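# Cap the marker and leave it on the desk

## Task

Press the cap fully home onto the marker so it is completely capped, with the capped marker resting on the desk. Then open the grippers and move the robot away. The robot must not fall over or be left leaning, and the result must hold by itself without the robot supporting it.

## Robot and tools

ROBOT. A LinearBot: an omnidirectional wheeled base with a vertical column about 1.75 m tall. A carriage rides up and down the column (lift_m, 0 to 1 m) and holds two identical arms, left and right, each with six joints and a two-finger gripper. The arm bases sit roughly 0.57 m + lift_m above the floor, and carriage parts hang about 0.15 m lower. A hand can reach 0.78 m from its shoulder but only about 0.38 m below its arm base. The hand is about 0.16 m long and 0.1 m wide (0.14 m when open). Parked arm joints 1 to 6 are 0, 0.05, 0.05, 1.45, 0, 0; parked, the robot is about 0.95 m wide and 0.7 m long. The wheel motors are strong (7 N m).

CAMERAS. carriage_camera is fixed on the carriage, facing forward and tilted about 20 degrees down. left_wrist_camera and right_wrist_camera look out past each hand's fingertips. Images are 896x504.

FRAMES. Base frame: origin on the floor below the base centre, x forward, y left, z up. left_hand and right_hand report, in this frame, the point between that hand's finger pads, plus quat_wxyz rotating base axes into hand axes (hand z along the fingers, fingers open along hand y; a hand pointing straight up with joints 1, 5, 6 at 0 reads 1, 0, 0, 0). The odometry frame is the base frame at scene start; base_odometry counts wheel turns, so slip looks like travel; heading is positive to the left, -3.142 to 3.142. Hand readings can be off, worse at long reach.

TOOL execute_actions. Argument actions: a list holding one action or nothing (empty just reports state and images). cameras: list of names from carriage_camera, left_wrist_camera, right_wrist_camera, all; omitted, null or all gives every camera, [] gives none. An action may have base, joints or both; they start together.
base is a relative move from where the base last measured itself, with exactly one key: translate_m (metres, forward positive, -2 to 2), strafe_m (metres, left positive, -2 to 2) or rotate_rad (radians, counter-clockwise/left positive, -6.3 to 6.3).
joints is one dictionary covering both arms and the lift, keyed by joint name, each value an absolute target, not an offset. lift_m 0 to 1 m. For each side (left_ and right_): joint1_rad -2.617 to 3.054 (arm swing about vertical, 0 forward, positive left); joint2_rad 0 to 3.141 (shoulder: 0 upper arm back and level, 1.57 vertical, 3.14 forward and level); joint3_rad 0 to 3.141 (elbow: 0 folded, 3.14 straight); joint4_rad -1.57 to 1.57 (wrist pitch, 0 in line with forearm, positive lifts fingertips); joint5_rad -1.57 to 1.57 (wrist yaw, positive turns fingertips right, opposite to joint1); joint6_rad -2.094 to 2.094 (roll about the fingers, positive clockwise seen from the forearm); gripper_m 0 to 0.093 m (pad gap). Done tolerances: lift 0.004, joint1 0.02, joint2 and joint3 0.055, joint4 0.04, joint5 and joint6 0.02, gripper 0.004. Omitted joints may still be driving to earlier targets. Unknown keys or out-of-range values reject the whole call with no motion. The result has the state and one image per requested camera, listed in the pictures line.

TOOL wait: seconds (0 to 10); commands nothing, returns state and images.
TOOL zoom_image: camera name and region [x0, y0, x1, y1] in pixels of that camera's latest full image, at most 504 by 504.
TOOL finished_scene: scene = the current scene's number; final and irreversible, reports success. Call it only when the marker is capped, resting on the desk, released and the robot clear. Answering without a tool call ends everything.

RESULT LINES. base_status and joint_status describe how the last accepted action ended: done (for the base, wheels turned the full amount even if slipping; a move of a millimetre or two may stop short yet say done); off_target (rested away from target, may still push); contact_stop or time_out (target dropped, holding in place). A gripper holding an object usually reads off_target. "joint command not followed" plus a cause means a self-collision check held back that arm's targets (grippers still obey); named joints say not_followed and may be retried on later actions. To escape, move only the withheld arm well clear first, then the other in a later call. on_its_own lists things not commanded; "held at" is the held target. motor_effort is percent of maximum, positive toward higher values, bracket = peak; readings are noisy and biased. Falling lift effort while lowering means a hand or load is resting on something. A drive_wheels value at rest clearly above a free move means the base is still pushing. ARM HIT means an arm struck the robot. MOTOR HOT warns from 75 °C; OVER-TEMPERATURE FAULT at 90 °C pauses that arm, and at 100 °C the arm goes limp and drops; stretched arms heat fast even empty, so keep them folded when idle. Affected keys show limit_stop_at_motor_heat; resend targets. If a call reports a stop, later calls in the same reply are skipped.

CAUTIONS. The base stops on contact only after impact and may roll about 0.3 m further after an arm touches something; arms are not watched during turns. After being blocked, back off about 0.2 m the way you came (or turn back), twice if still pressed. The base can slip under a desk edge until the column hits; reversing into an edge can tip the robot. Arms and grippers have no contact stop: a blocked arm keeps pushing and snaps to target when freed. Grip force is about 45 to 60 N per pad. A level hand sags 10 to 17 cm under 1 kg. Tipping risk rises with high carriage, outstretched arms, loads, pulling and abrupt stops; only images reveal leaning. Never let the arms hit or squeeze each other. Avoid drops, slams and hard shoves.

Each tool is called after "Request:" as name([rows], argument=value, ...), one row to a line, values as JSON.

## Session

Request:
execute_actions(actions=[], cameras=["carriage_camera"])

Scene clock: 0.00 s.
base_odometry: x=+0.000 y=+0.000 heading=+0.000 (m, m, rad; odometry frame)
base_status: not commanded
joint_positions: lift_m=+0.303 left_joint1_rad=-0.011 left_joint2_rad=+0.037 left_joint3_rad=+0.075 left_joint4_rad=+1.432 left_joint5_rad=+0.033 left_joint6_rad=-0.056 left_gripper_m=+0.095 right_joint1_rad=+0.009 right_joint2_rad=+0.040 right_joint3_rad=+0.051 right_joint4_rad=+1.435 right_joint5_rad=-0.064 right_joint6_rad=+0.040 right_gripper_m=+0.095
joint_status: not commanded
motor_effort: lift_m=+18 drive_wheels=-3 (%)
left_hand: x=+0.2965 y=+0.3401 z=+1.3005 quat_wxyz=(+0.998, +0.015, +0.051, -0.034) (m; base frame)
right_hand: x=+0.3041 y=-0.3347 z=+1.2937 quat_wxyz=(+0.997, -0.031, +0.063, +0.026) (m; base frame)
pictures: carriage_camera
Images, in order (width x height): carriage_camera 896x504.

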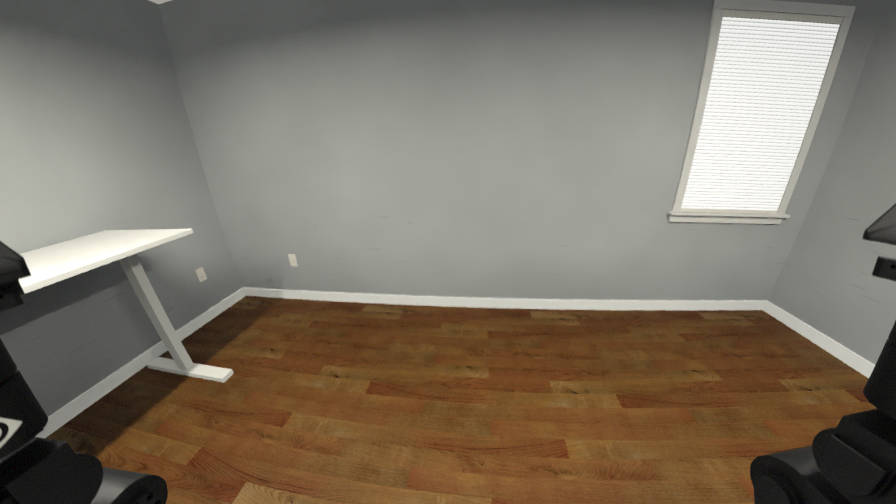

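Request:
execute_actions([
  {"base": {"rotate_rad": 1.57}, "joints": {"lift_m": 0.5}},
], cameras=["carriage_camera"])

Scene clock: 3.23 s.
base_odometry: x=+0.000 y=+0.000 heading=+1.570 (m, m, rad; odometry frame)
base_status: done
joint_positions: lift_m=+0.500 left_joint1_rad=-0.011 left_joint2_rad=+0.037 left_joint3_rad=+0.075 left_joint4_rad=+1.430 left_joint5_rad=+0.033 left_joint6_rad=-0.056 left_gripper_m=+0.095 right_joint1_rad=+0.009 right_joint2_rad=+0.040 right_joint3_rad=+0.051 right_joint4_rad=+1.434 right_joint5_rad=-0.064 right_joint6_rad=+0.040 right_gripper_m=+0.095
joint_status: all done
motor_effort: lift_m=+19(22) drive_wheels=+4(15) (%)
left_hand: x=+0.2968 y=+0.3401 z=+1.4977 quat_wxyz=(+0.998, +0.015, +0.051, -0.034) (m; base frame)
right_hand: x=+0.3042 y=-0.3347 z=+1.4910 quat_wxyz=(+0.997, -0.031, +0.063, +0.026) (m; base frame)
pictures: carriage_camera
Images, in order (width x height): carriage_camera 896x504.

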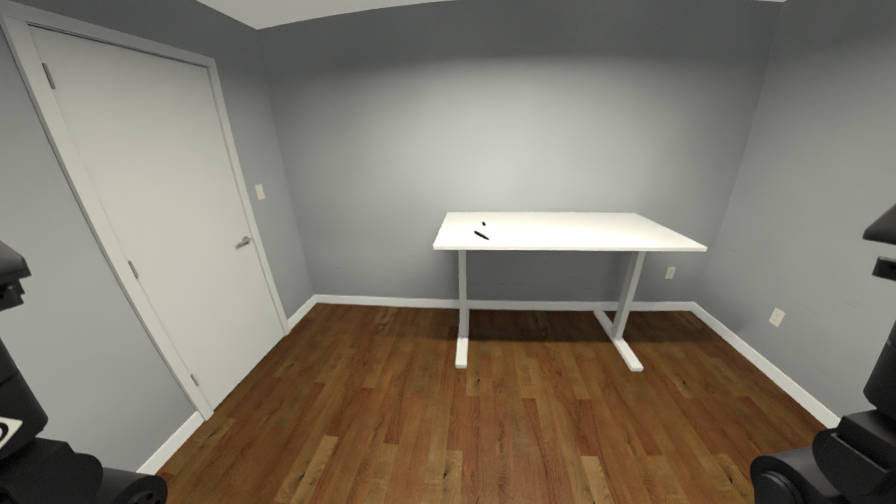

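Request:
zoom_image(camera="carriage_camera", region=[430, 205, 550, 255])

Region (430, 205, 550, 255) of carriage_camera's 896x504 image, scaled by 4.200, with more detail than that image has; it fills the top 210 rows of this view, and the rest is white.

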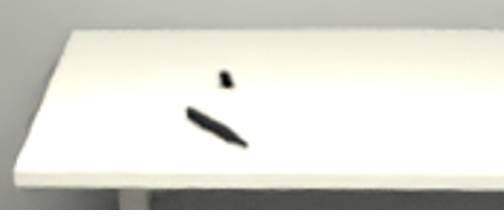

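Request:
execute_actions([
  {"base": {"strafe_m": -0.15}, "joints": {"lift_m": 0.63, "left_joint2_rad": 1.0, "left_joint3_rad": 0.6, "left_joint4_rad": -0.8, "left_joint5_rad": 0, "right_joint2_rad": 1.0, "right_joint3_rad": 0.6, "right_joint4_rad": -0.8, "right_joint5_rad": 0}},
], cameras=[])

Request:
execute_actions([
  {"base": {"translate_m": 1.2}},
], cameras=["carriage_camera"])

Scene clock: 6.27 s.
base_odometry: x=+0.150 y=+0.000 heading=+1.571 (m, m, rad; odometry frame)
base_status: done
joint_positions: lift_m=+0.630 left_joint1_rad=-0.011 left_joint2_rad=+0.998 left_joint3_rad=+0.600 left_joint4_rad=-0.800 left_joint5_rad=+0.004 left_joint6_rad=-0.056 left_gripper_m=+0.095 right_joint1_rad=+0.009 right_joint2_rad=+0.992 right_joint3_rad=+0.592 right_joint4_rad=-0.795 right_joint5_rad=-0.005 right_joint6_rad=+0.040 right_gripper_m=+0.095
joint_status: all done
motor_effort: lift_m=+17(24) drive_wheels=+6(14) (%)
left_hand: x=+0.4887 y=+0.3431 z=+1.2574 quat_wxyz=(+0.185, -0.022, +0.982, -0.008) (m; base frame)
right_hand: x=+0.4880 y=-0.3434 z=+1.2563 quat_wxyz=(+0.187, +0.015, +0.982, +0.007) (m; base frame)
pictures: none
No camera images: the call's "cameras" was empty. Leave "cameras" out to get every camera's image.

Scene clock: 10.97 s.
base_odometry: x=+0.151 y=+1.200 heading=+1.570 (m, m, rad; odometry frame)
base_status: done
joint_positions: lift_m=+0.630 left_joint1_rad=-0.011 left_joint2_rad=+0.998 left_joint3_rad=+0.600 left_joint4_rad=-0.802 left_joint5_rad=+0.003 left_joint6_rad=-0.056 left_gripper_m=+0.095 right_joint1_rad=+0.009 right_joint2_rad=+0.992 right_joint3_rad=+0.592 right_joint4_rad=-0.797 right_joint5_rad=-0.005 right_joint6_rad=+0.040 right_gripper_m=+0.095
joint_status: not commanded
motor_effort: lift_m=+17(17) drive_wheels=-9(15) (%)
left_hand: x=+0.4883 y=+0.3432 z=+1.2572 quat_wxyz=(+0.184, -0.022, +0.983, -0.008) (m; base frame)
right_hand: x=+0.4875 y=-0.3434 z=+1.2561 quat_wxyz=(+0.186, +0.015, +0.982, +0.007) (m; base frame)
pictures: carriage_camera
Images, in order (width x height): carriage_camera 896x504.

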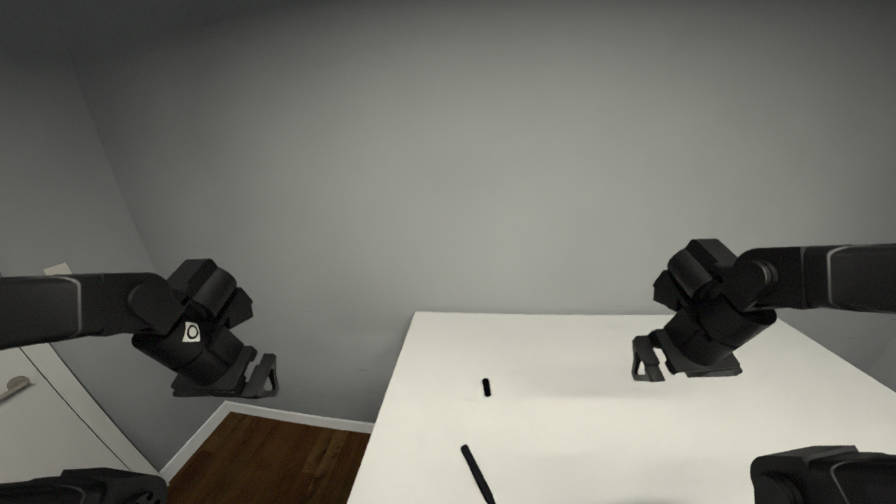

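Request:
zoom_image(camera="carriage_camera", region=[440, 360, 540, 504])

Region (440, 360, 540, 504) of carriage_camera's 896x504 image, scaled by 3.500, with more detail than that image has; it fills the left 350 columns of this view, and the rest is white.

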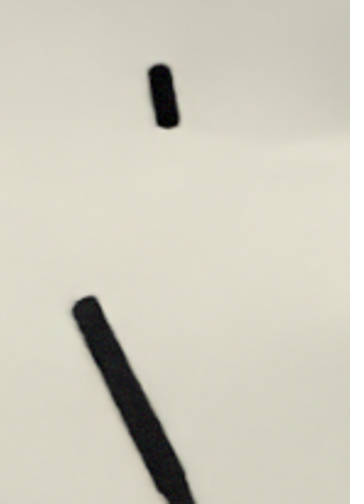

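Request:
execute_actions([
  {"base": {"translate_m": 0.08}, "joints": {"left_joint1_rad": -0.965, "left_joint2_rad": 2.58, "left_joint3_rad": 1.597, "left_joint4_rad": -0.689, "left_joint5_rad": 0.49, "left_joint6_rad": 1.784, "right_joint1_rad": 0.618, "right_joint2_rad": 2.592, "right_joint3_rad": 1.731, "right_joint4_rad": -0.71, "right_joint5_rad": 0, "right_joint6_rad": 0.618}},
])

Scene clock: 13.90 s.
base_odometry: x=+0.152 y=+1.280 heading=+1.569 (m, m, rad; odometry frame)
base_status: done
joint_positions: lift_m=+0.630 left_joint1_rad=-0.970 left_joint2_rad=+2.589 left_joint3_rad=+1.575 left_joint4_rad=-0.683 left_joint5_rad=+0.486 left_joint6_rad=+1.778 left_gripper_m=+0.095 right_joint1_rad=+0.621 right_joint2_rad=+2.594 right_joint3_rad=+1.702 right_joint4_rad=-0.706 right_joint5_rad=-0.001 right_joint6_rad=+0.608 right_gripper_m=+0.095
joint_status: all done
motor_effort: lift_m=+17(18) drive_wheels=-8(15) (%)
left_hand: x=+0.4315 y=-0.0268 z=+1.0426 quat_wxyz=(+0.039, +0.947, +0.204, -0.245) (m; base frame)
right_hand: x=+0.6305 y=-0.0905 z=+1.0428 quat_wxyz=(-0.011, -0.006, +1.000, -0.007) (m; base frame)
pictures: carriage_camera, left_wrist_camera, right_wrist_camera
Images, in order (width x height): carriage_camera 896x504, left_wrist_camera 896x504, right_wrist_camera 896x504.

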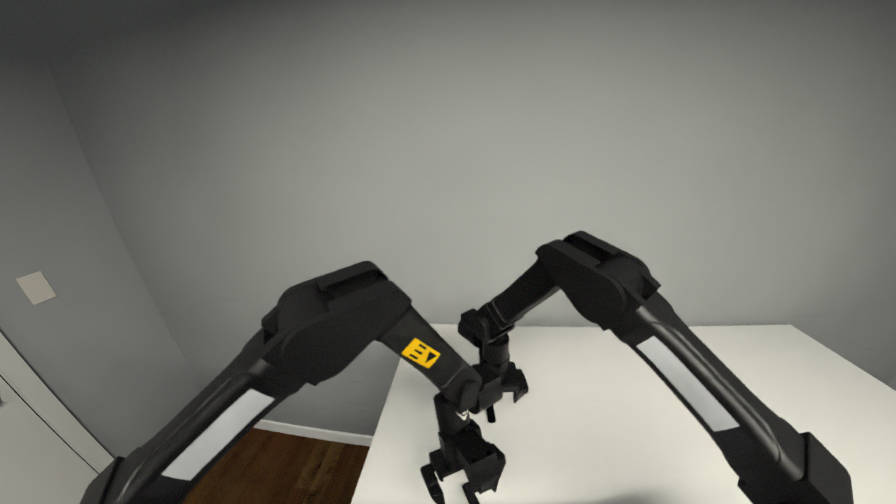

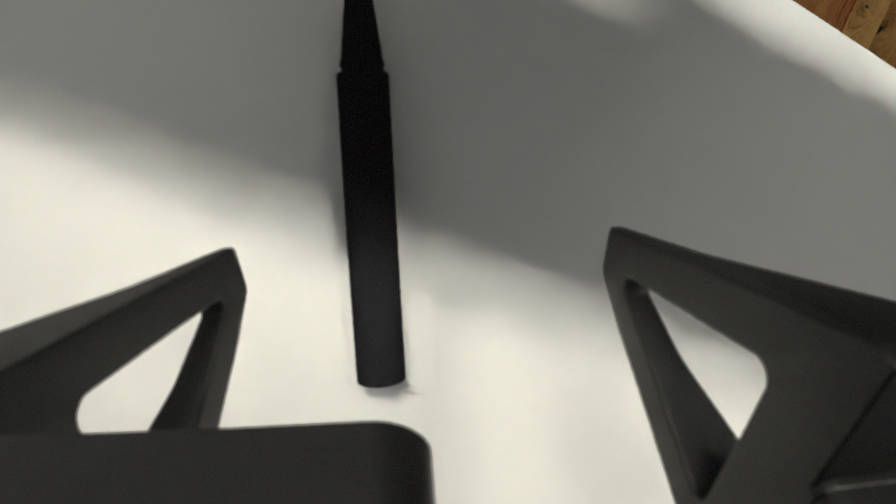

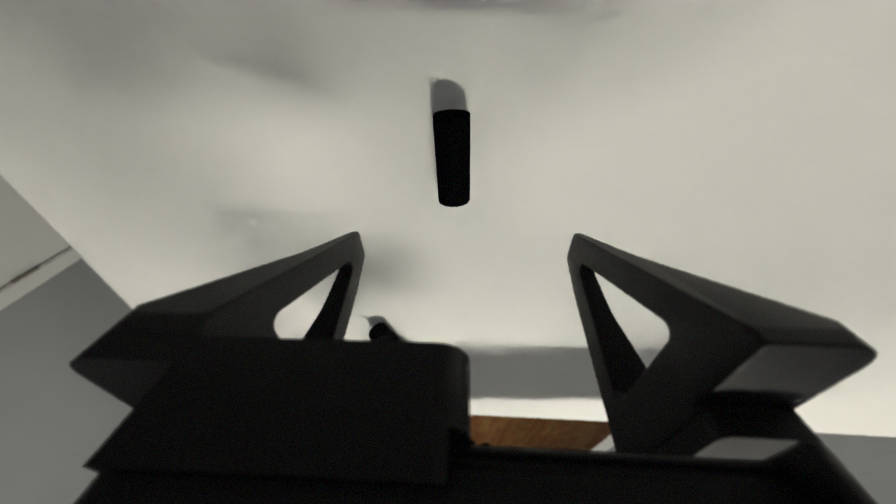

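Request:
execute_actions(actions=[])

Scene clock: 14.33 s.
base_odometry: x=+0.152 y=+1.280 heading=+1.569 (m, m, rad; odometry frame)
base_status: done
joint_positions: lift_m=+0.630 left_joint1_rad=-0.970 left_joint2_rad=+2.589 left_joint3_rad=+1.575 left_joint4_rad=-0.683 left_joint5_rad=+0.486 left_joint6_rad=+1.778 left_gripper_m=+0.095 right_joint1_rad=+0.621 right_joint2_rad=+2.594 right_joint3_rad=+1.702 right_joint4_rad=-0.706 right_joint5_rad=-0.001 right_joint6_rad=+0.608 right_gripper_m=+0.095
joint_status: all done
motor_effort: lift_m=+17(18) drive_wheels=-8(15) (%)
left_hand: x=+0.4315 y=-0.0268 z=+1.0426 quat_wxyz=(+0.039, +0.947, +0.204, -0.245) (m; base frame)
right_hand: x=+0.6305 y=-0.0905 z=+1.0428 quat_wxyz=(-0.011, -0.006, +1.000, -0.007) (m; base frame)
pictures: carriage_camera, left_wrist_camera, right_wrist_camera
Images, in order (width x height): carriage_camera 896x504, left_wrist_camera 896x504, right_wrist_camera 896x504.

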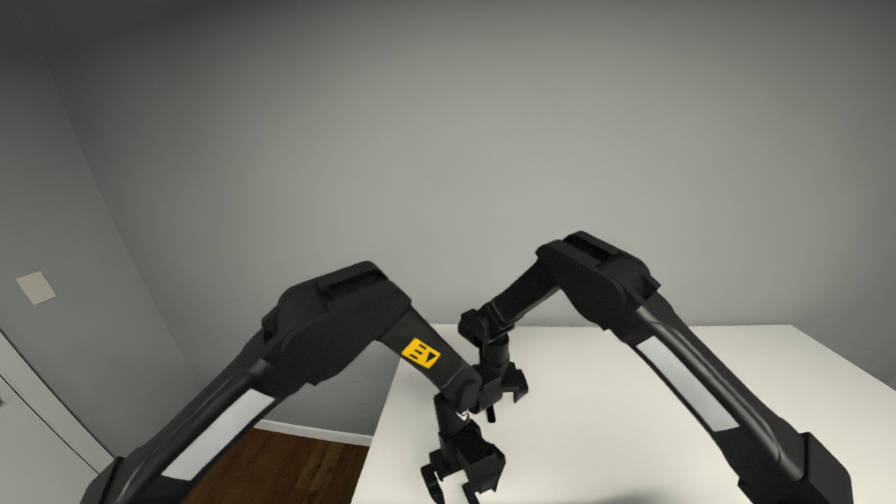

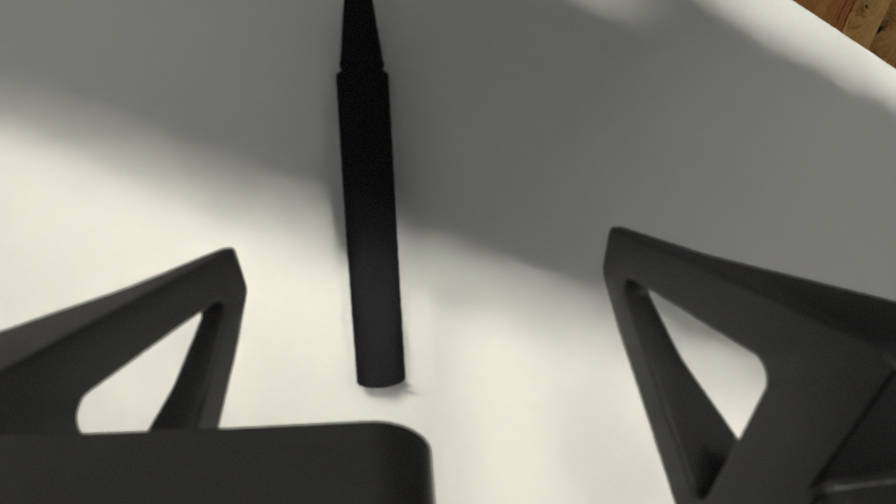

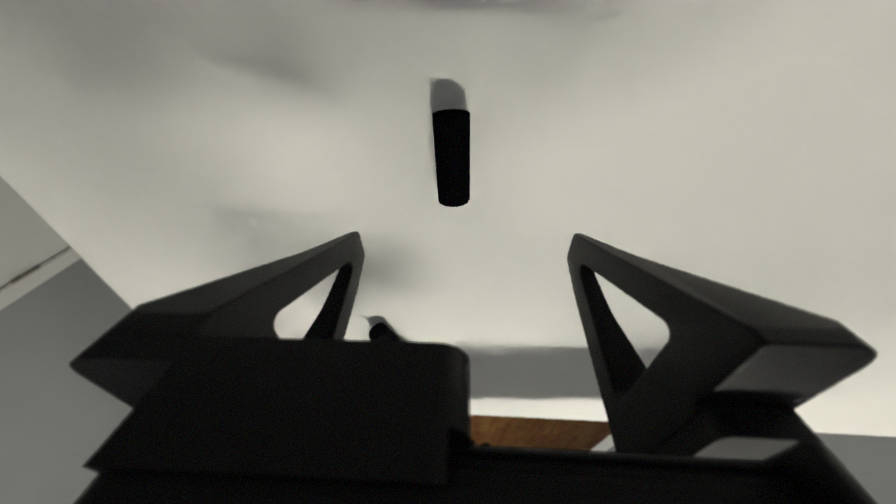

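Request:
zoom_image(camera="right_wrist_camera", region=[380, 60, 540, 230])

Request:
zoom_image(camera="carriage_camera", region=[400, 340, 560, 504])

Region (380, 60, 540, 230) of right_wrist_camera's 896x504 image, scaled by 2.965, with more detail than that image has; it fills the left 474 columns of this view, and the rest is white.

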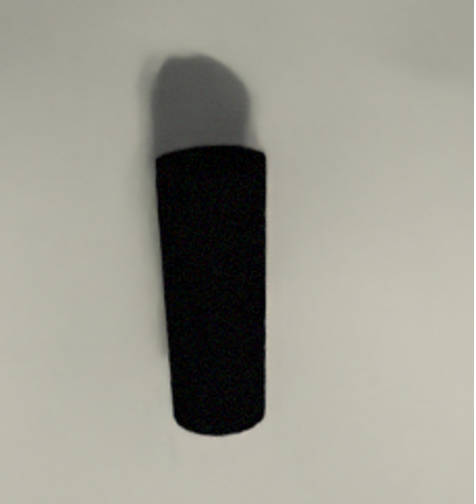

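Region (400, 340, 560, 504) of carriage_camera's 896x504 image, scaled by 3.073, with more detail than that image has; it fills the left 492 columns of this view, and the rest is white.

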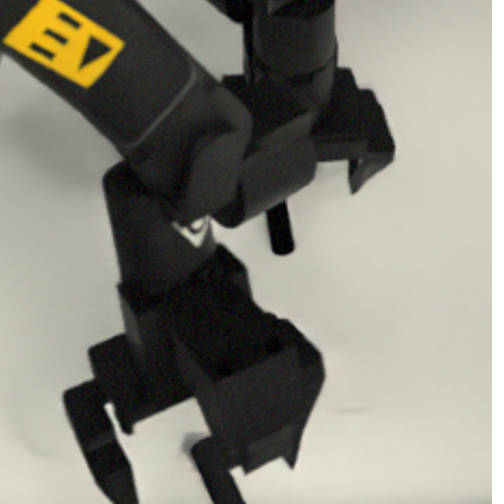

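Request:
execute_actions([
  {"joints": {"left_joint1_rad": -0.974, "left_joint2_rad": 2.712, "left_joint3_rad": 1.654, "left_joint4_rad": -0.581, "left_joint5_rad": 0.496, "left_joint6_rad": 1.713, "right_joint1_rad": 0.603, "right_joint2_rad": 2.765, "right_joint3_rad": 1.859, "right_joint4_rad": -0.665, "right_joint5_rad": 0.0, "right_joint6_rad": 0.59}},
])

Scene clock: 16.43 s.
base_odometry: x=+0.152 y=+1.280 heading=+1.569 (m, m, rad; odometry frame)
base_status: not commanded
joint_positions: lift_m=+0.630 left_joint1_rad=-0.970 left_joint2_rad=+2.722 left_joint3_rad=+1.647 left_joint4_rad=-0.581 left_joint5_rad=+0.491 left_joint6_rad=+1.717 left_gripper_m=+0.095 right_joint1_rad=+0.608 right_joint2_rad=+2.767 right_joint3_rad=+1.843 right_joint4_rad=-0.664 right_joint5_rad=-0.001 right_joint6_rad=+0.593 right_gripper_m=+0.095
joint_status: all done
motor_effort: lift_m=+17(18) drive_wheels=-7(7) (%)
left_hand: x=+0.4388 y=-0.0388 z=+1.0000 quat_wxyz=(+0.050, +0.942, +0.229, -0.241) (m; base frame)
right_hand: x=+0.6484 y=-0.0848 z=+0.9958 quat_wxyz=(-0.007, -0.007, +1.000, -0.004) (m; base frame)
pictures: carriage_camera, left_wrist_camera, right_wrist_camera
Images, in order (width x height): carriage_camera 896x504, left_wrist_camera 896x504, right_wrist_camera 896x504.

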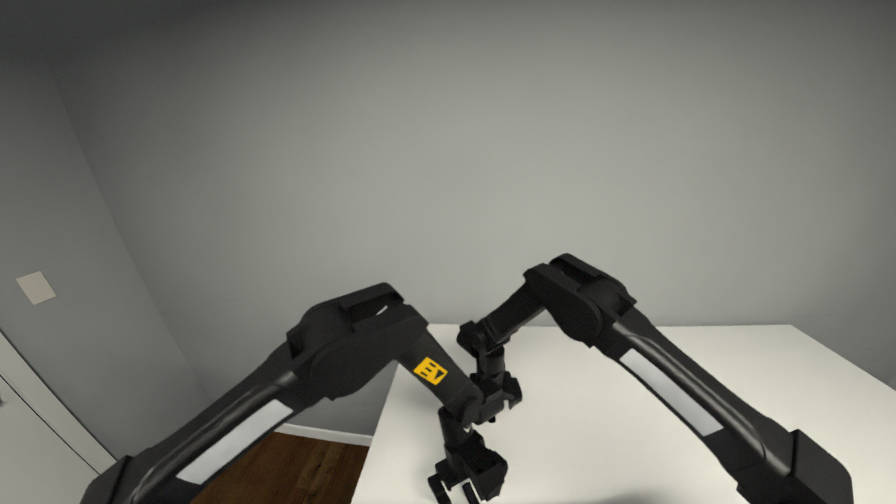

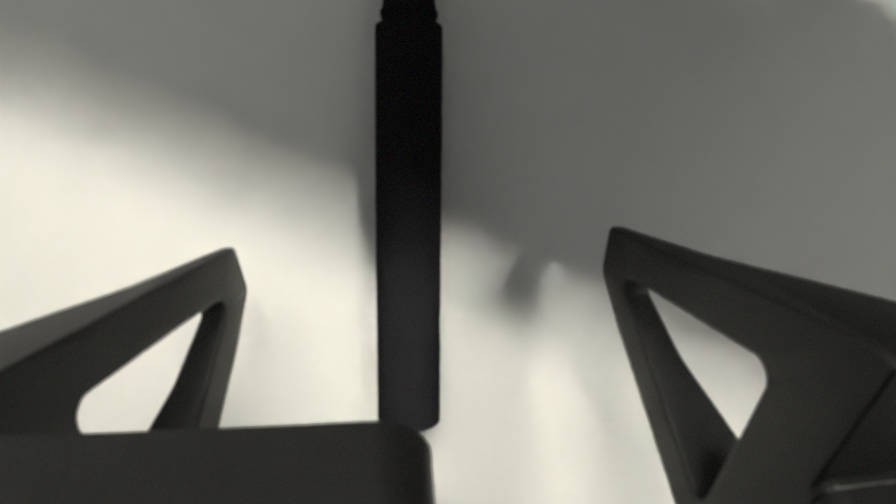

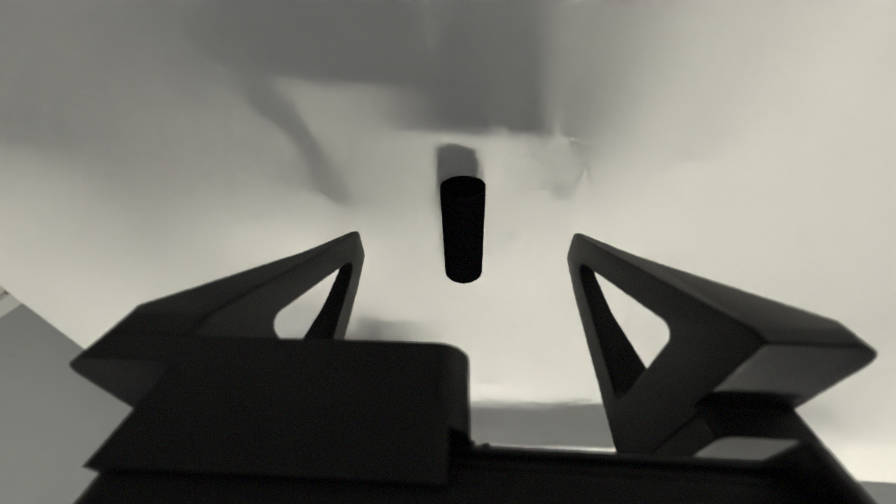

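Request:
zoom_image(camera="right_wrist_camera", region=[400, 130, 530, 300])

Request:
execute_actions([
  {"joints": {"lift_m": 0.612}},
])

Region (400, 130, 530, 300) of right_wrist_camera's 896x504 image, scaled by 2.965, with more detail than that image has; it fills the left 385 columns of this view, and the rest is white.

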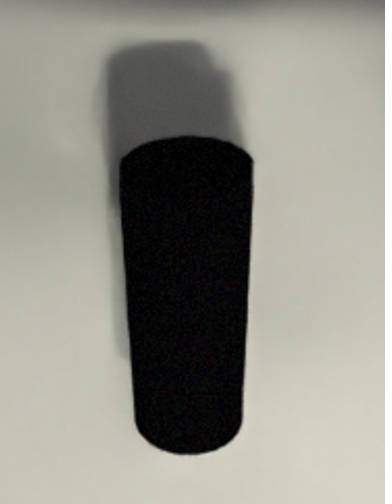

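Scene clock: 17.10 s.
base_odometry: x=+0.152 y=+1.280 heading=+1.569 (m, m, rad; odometry frame)
base_status: not commanded
joint_positions: lift_m=+0.612 left_joint1_rad=-0.970 left_joint2_rad=+2.723 left_joint3_rad=+1.647 left_joint4_rad=-0.581 left_joint5_rad=+0.492 left_joint6_rad=+1.717 left_gripper_m=+0.095 right_joint1_rad=+0.605 right_joint2_rad=+2.768 right_joint3_rad=+1.843 right_joint4_rad=-0.664 right_joint5_rad=-0.002 right_joint6_rad=+0.593 right_gripper_m=+0.095
joint_status: all done
motor_effort: lift_m=+15(17) drive_wheels=-7(8) (%)
left_hand: x=+0.4385 y=-0.0386 z=+0.9818 quat_wxyz=(+0.050, +0.942, +0.229, -0.242) (m; base frame)
right_hand: x=+0.6489 y=-0.0861 z=+0.9777 quat_wxyz=(-0.008, -0.006, +1.000, -0.004) (m; base frame)
pictures: carriage_camera, left_wrist_camera, right_wrist_camera
Images, in order (width x height): carriage_camera 896x504, left_wrist_camera 896x504, right_wrist_camera 896x504.

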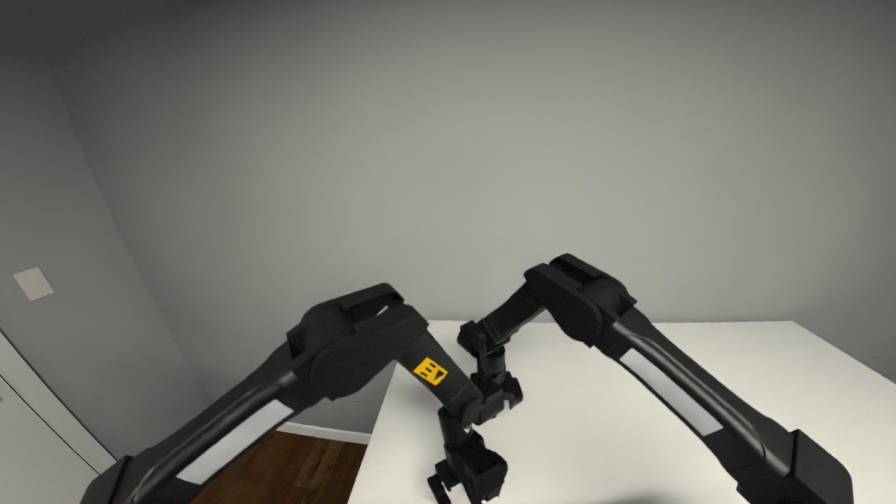

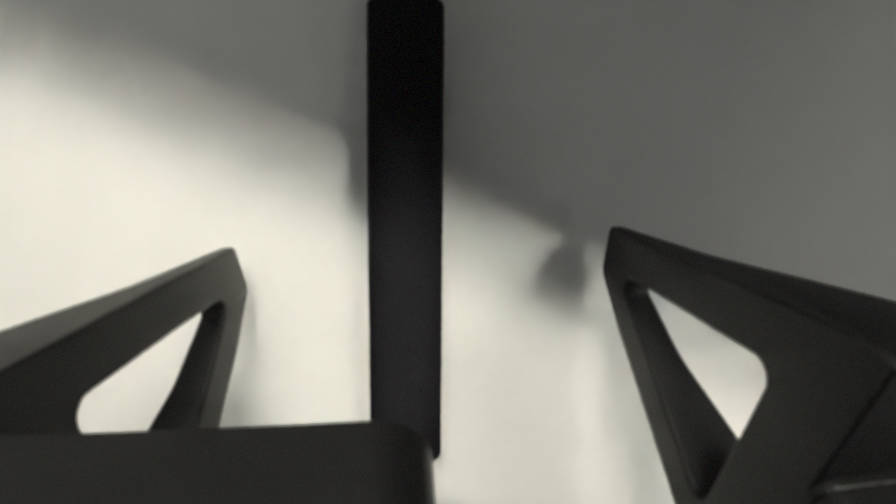

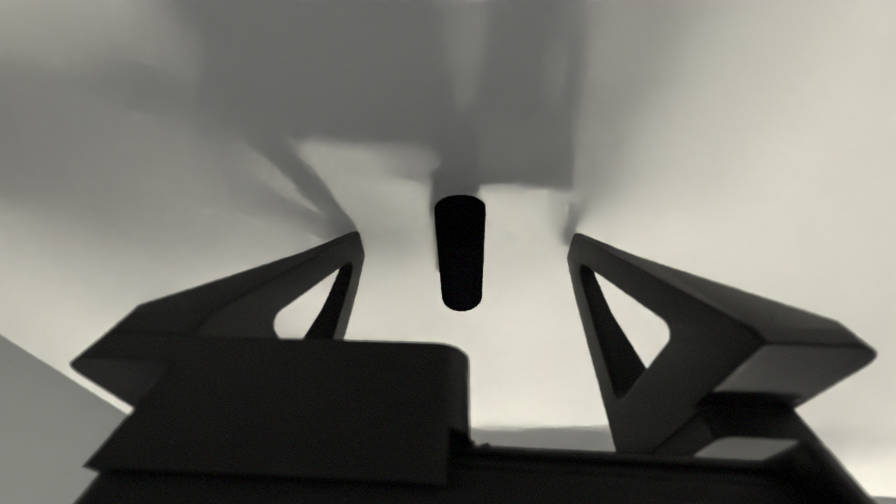

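Request:
execute_actions([
  {"joints": {"lift_m": 0.608, "left_joint2_rad": 2.738, "left_joint4_rad": -0.555}},
], cameras=["left_wrist_camera", "right_wrist_camera"])

Scene clock: 17.83 s.
base_odometry: x=+0.152 y=+1.280 heading=+1.569 (m, m, rad; odometry frame)
base_status: not commanded
joint_positions: lift_m=+0.608 left_joint1_rad=-0.970 left_joint2_rad=+2.729 left_joint3_rad=+1.647 left_joint4_rad=-0.561 left_joint5_rad=+0.499 left_joint6_rad=+1.718 left_gripper_m=+0.095 right_joint1_rad=+0.604 right_joint2_rad=+2.762 right_joint3_rad=+1.843 right_joint4_rad=-0.667 right_joint5_rad=-0.003 right_joint6_rad=+0.593 right_gripper_m=+0.095
joint_status: all done
motor_effort: lift_m=+15(15) drive_wheels=+3(3) (%)
left_hand: x=+0.4392 y=-0.0416 z=+0.9759 quat_wxyz=(+0.058, +0.942, +0.227, -0.242) (m; base frame)
right_hand: x=+0.6496 y=-0.0856 z=+0.9761 quat_wxyz=(-0.007, -0.006, +1.000, -0.003) (m; base frame)
pictures: left_wrist_camera, right_wrist_camera
Images, in order (width x height): left_wrist_camera 896x504, right_wrist_camera 896x504.

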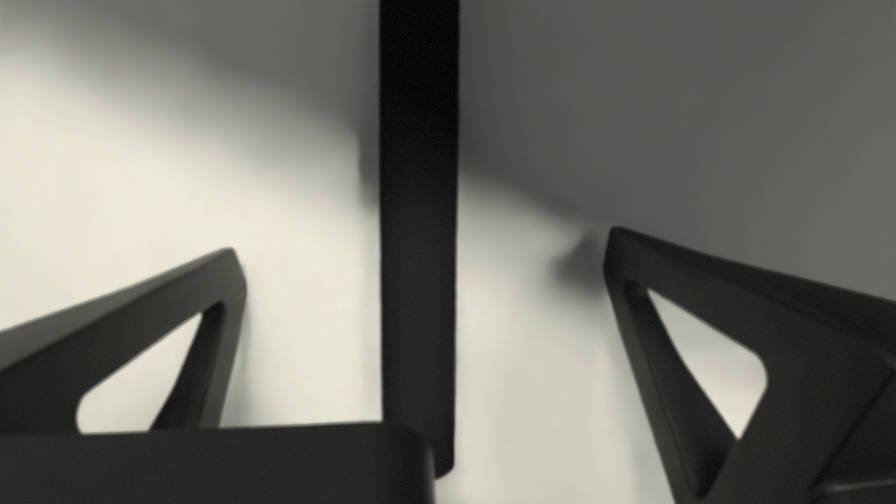

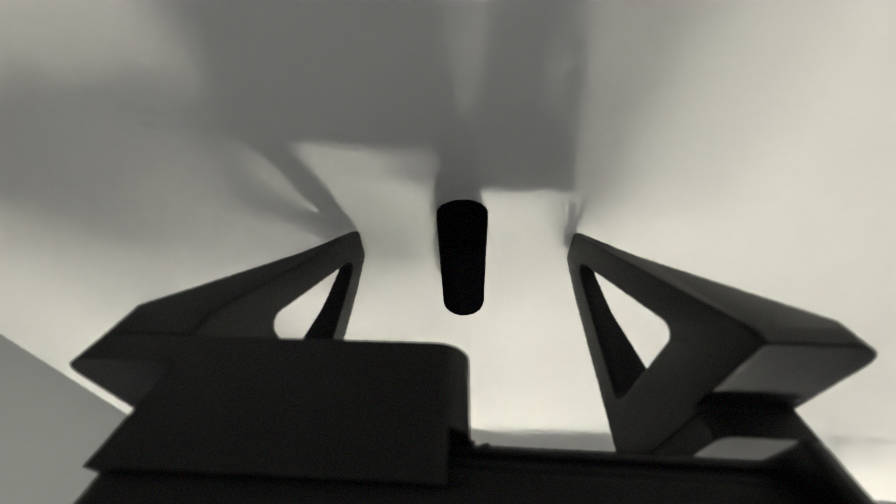

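Request:
execute_actions([
  {"joints": {"left_gripper_m": 0.004, "right_gripper_m": 0.008}},
], cameras=["left_wrist_camera", "right_wrist_camera"])

Scene clock: 18.67 s.
base_odometry: x=+0.152 y=+1.280 heading=+1.569 (m, m, rad; odometry frame)
base_status: not commanded
joint_positions: lift_m=+0.608 left_joint1_rad=-0.970 left_joint2_rad=+2.729 left_joint3_rad=+1.647 left_joint4_rad=-0.560 left_joint5_rad=+0.499 left_joint6_rad=+1.718 left_gripper_m=+0.018 right_joint1_rad=+0.604 right_joint2_rad=+2.762 right_joint3_rad=+1.843 right_joint4_rad=-0.664 right_joint5_rad=-0.006 right_joint6_rad=+0.593 right_gripper_m=+0.019
joint_status: left_gripper_m off_target (ended at +0.018, target +0.004); right_gripper_m off_target (ended at +0.019, target +0.008)
motor_effort: lift_m=+15(15) drive_wheels=+3(3) (%)
left_hand: x=+0.4393 y=-0.0417 z=+0.9759 quat_wxyz=(+0.058, +0.942, +0.226, -0.242) (m; base frame)
right_hand: x=+0.6499 y=-0.0847 z=+0.9761 quat_wxyz=(-0.007, -0.006, +1.000, -0.001) (m; base frame)
pictures: left_wrist_camera, right_wrist_camera
Images, in order (width x height): left_wrist_camera 896x504, right_wrist_camera 896x504.

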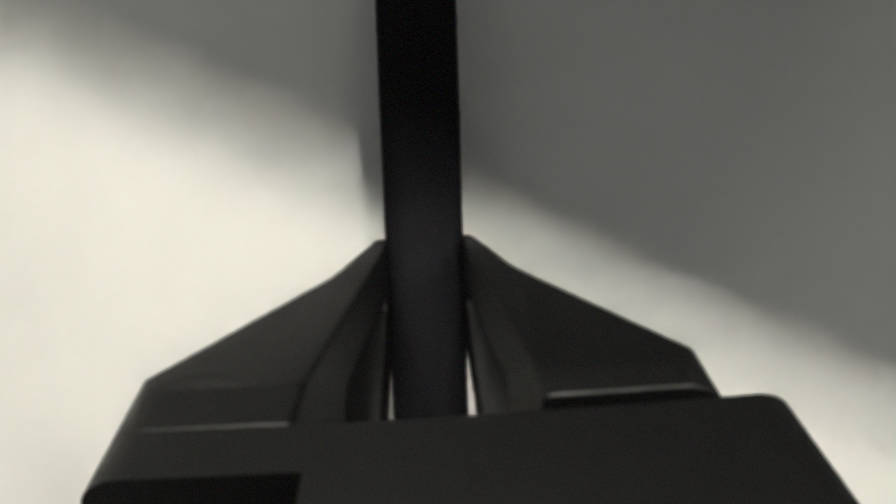

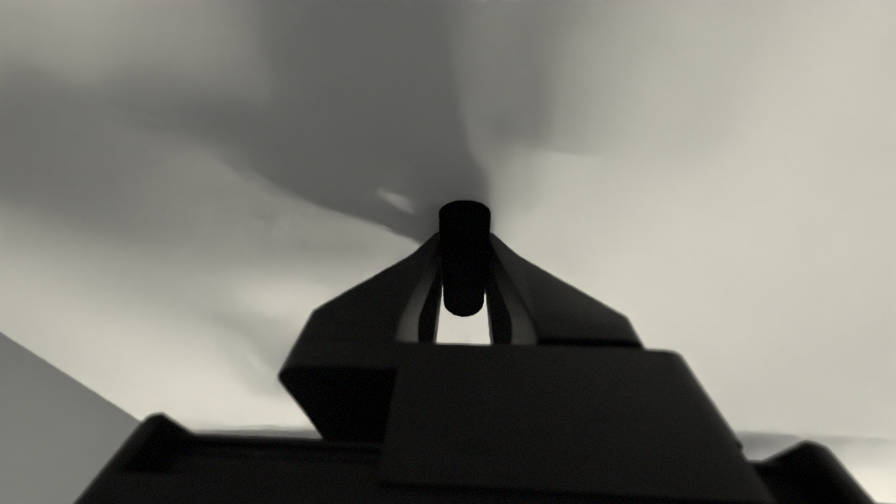

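Request:
zoom_image(camera="right_wrist_camera", region=[400, 170, 530, 340])

Region (400, 170, 530, 340) of right_wrist_camera's 896x504 image, scaled by 2.965, with more detail than that image has; it fills the left 385 columns of this view, and the rest is white.

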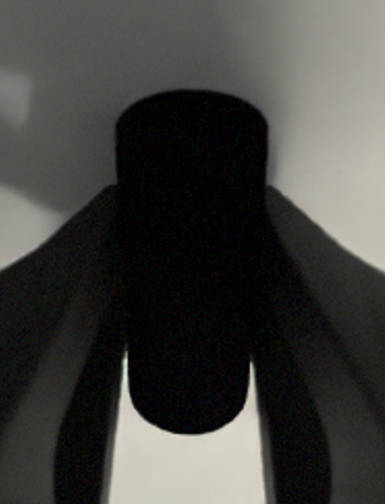

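Request:
execute_actions([
  {"joints": {"lift_m": 0.638}},
], cameras=[])

Request:
execute_actions([
  {"joints": {"left_joint1_rad": -0.847, "left_joint2_rad": 2.558, "left_joint3_rad": 1.186, "left_joint4_rad": 0.254, "left_joint5_rad": 0.253, "left_joint6_rad": 0.493, "right_joint1_rad": 0.587, "right_joint2_rad": 2.468, "right_joint3_rad": 1.158, "right_joint4_rad": -0.25, "right_joint5_rad": 0.0, "right_joint6_rad": -1.158}},
])

Scene clock: 21.87 s.
base_odometry: x=+0.152 y=+1.280 heading=+1.569 (m, m, rad; odometry frame)
base_status: not commanded
joint_positions: lift_m=+0.638 left_joint1_rad=-0.970 left_joint2_rad=+2.742 left_joint3_rad=+1.647 left_joint4_rad=-0.558 left_joint5_rad=+0.496 left_joint6_rad=+1.718 left_gripper_m=+0.018 right_joint1_rad=+0.604 right_joint2_rad=+2.763 right_joint3_rad=+1.843 right_joint4_rad=-0.664 right_joint5_rad=-0.005 right_joint6_rad=+0.593 right_gripper_m=+0.019
joint_status: all done
motor_effort: lift_m=+18(22) drive_wheels=+3(7) (%)
left_hand: x=+0.4377 y=-0.0385 z=+1.0002 quat_wxyz=(+0.052, +0.942, +0.228, -0.243) (m; base frame)
right_hand: x=+0.6499 y=-0.0849 z=+1.0055 quat_wxyz=(-0.007, -0.006, +1.000, -0.002) (m; base frame)
pictures: none
No camera images: the call's "cameras" was empty. Leave "cameras" out to get every camera's image.

Scene clock: 23.67 s.
base_odometry: x=+0.152 y=+1.280 heading=+1.569 (m, m, rad; odometry frame)
base_status: not commanded
joint_positions: lift_m=+0.638 left_joint1_rad=-0.866 left_joint2_rad=+2.558 left_joint3_rad=+1.191 left_joint4_rad=+0.228 left_joint5_rad=+0.273 left_joint6_rad=+0.537 left_gripper_m=+0.018 right_joint1_rad=+0.573 right_joint2_rad=+2.462 right_joint3_rad=+1.170 right_joint4_rad=-0.216 right_joint5_rad=+0.008 right_joint6_rad=-1.099 right_gripper_m=+0.019
joint_status: left_joint5_rad off_target (ended at +0.273, target +0.253); left_joint6_rad off_target (ended at +0.537, target +0.493); right_joint6_rad off_target (ended at -1.099, target -1.158); the others done
motor_effort: lift_m=+18(18) drive_wheels=+3(3) (%)
left_hand: x=+0.5287 y=-0.0261 z=+1.0124 quat_wxyz=(+0.188, +0.647, +0.720, -0.166) (m; base frame)
right_hand: x=+0.5812 y=-0.1487 z=+1.0136 quat_wxyz=(+0.029, -0.742, +0.670, -0.012) (m; base frame)
pictures: carriage_camera, left_wrist_camera, right_wrist_camera
Images, in order (width x height): carriage_camera 896x504, left_wrist_camera 896x504, right_wrist_camera 896x504.

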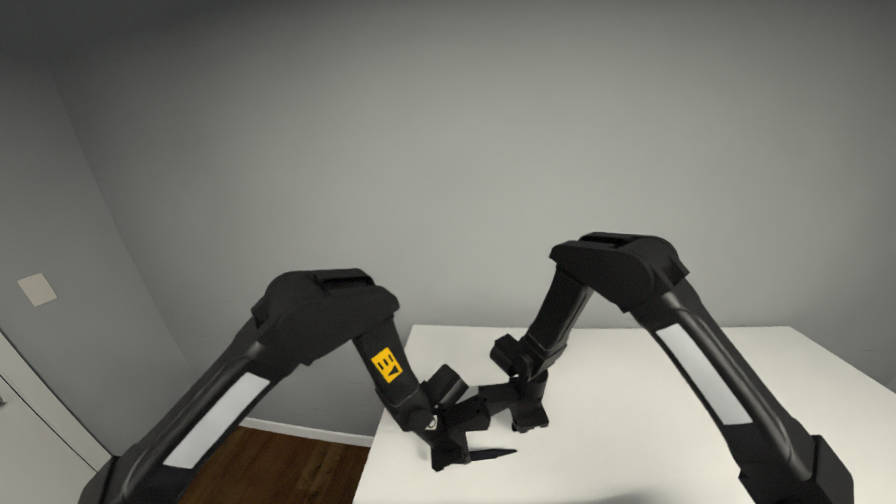

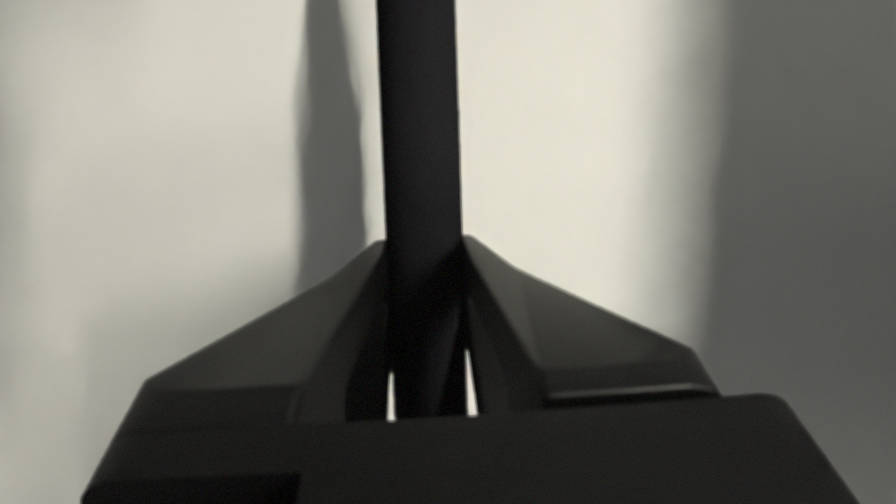

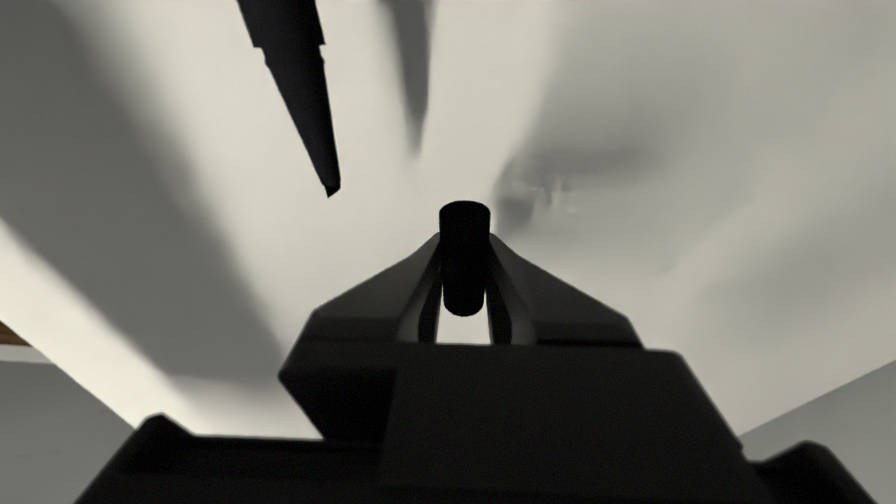

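Request:
execute_actions([
  {"joints": {"right_joint1_rad": 0.35, "right_joint6_rad": -1.1}},
])

Scene clock: 24.57 s.
base_odometry: x=+0.152 y=+1.280 heading=+1.569 (m, m, rad; odometry frame)
base_status: not commanded
joint_positions: lift_m=+0.638 left_joint1_rad=-0.855 left_joint2_rad=+2.558 left_joint3_rad=+1.191 left_joint4_rad=+0.232 left_joint5_rad=+0.258 left_joint6_rad=+0.500 left_gripper_m=+0.018 right_joint1_rad=+0.343 right_joint2_rad=+2.462 right_joint3_rad=+1.170 right_joint4_rad=-0.235 right_joint5_rad=+0.003 right_joint6_rad=-1.090 right_gripper_m=+0.019
joint_status: all done
on_its_own: left_joint6_rad moved -0.037 to your old target +0.493
motor_effort: lift_m=+18(18) drive_wheels=+4(3) (%)
left_hand: x=+0.5353 y=-0.0226 z=+1.0121 quat_wxyz=(+0.189, +0.629, +0.737, -0.162) (m; base frame)
right_hand: x=+0.6134 y=-0.2249 z=+1.0133 quat_wxyz=(+0.020, -0.657, +0.754, -0.009) (m; base frame)
pictures: carriage_camera, left_wrist_camera, right_wrist_camera
Images, in order (width x height): carriage_camera 896x504, left_wrist_camera 896x504, right_wrist_camera 896x504.

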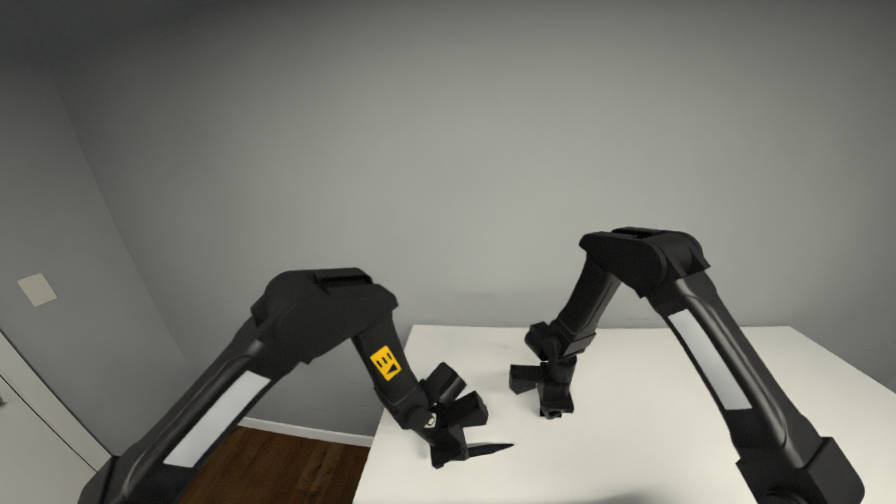

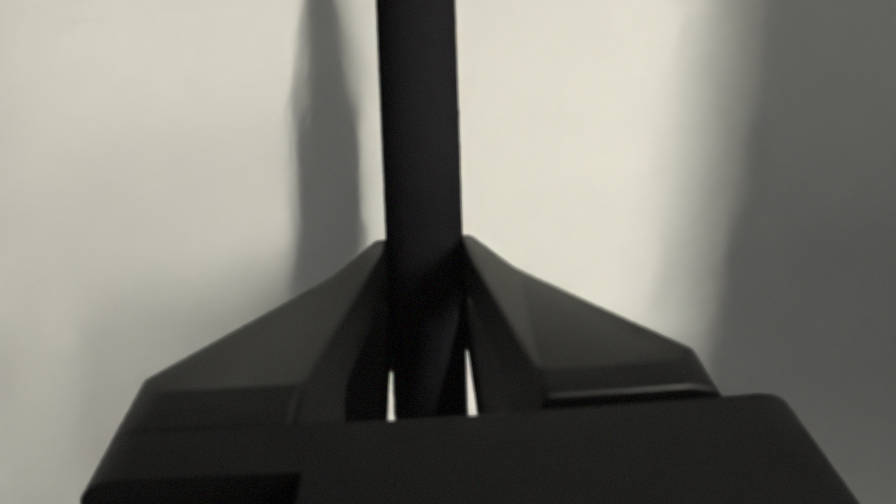

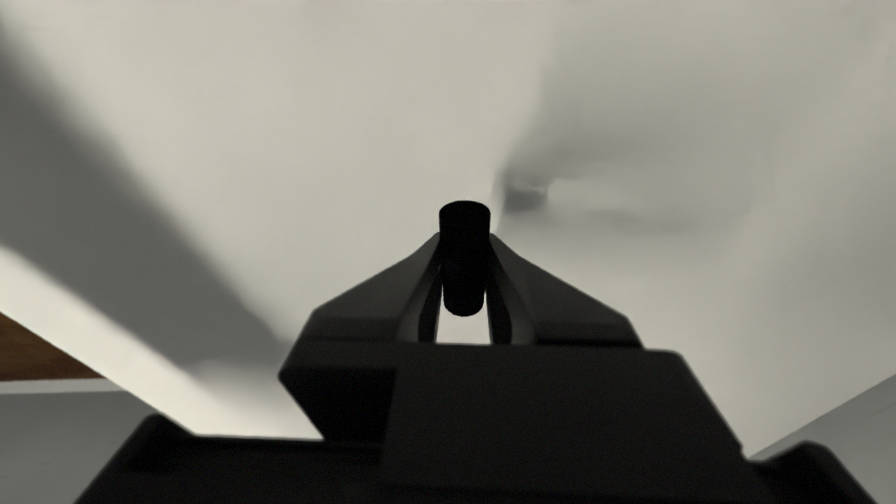

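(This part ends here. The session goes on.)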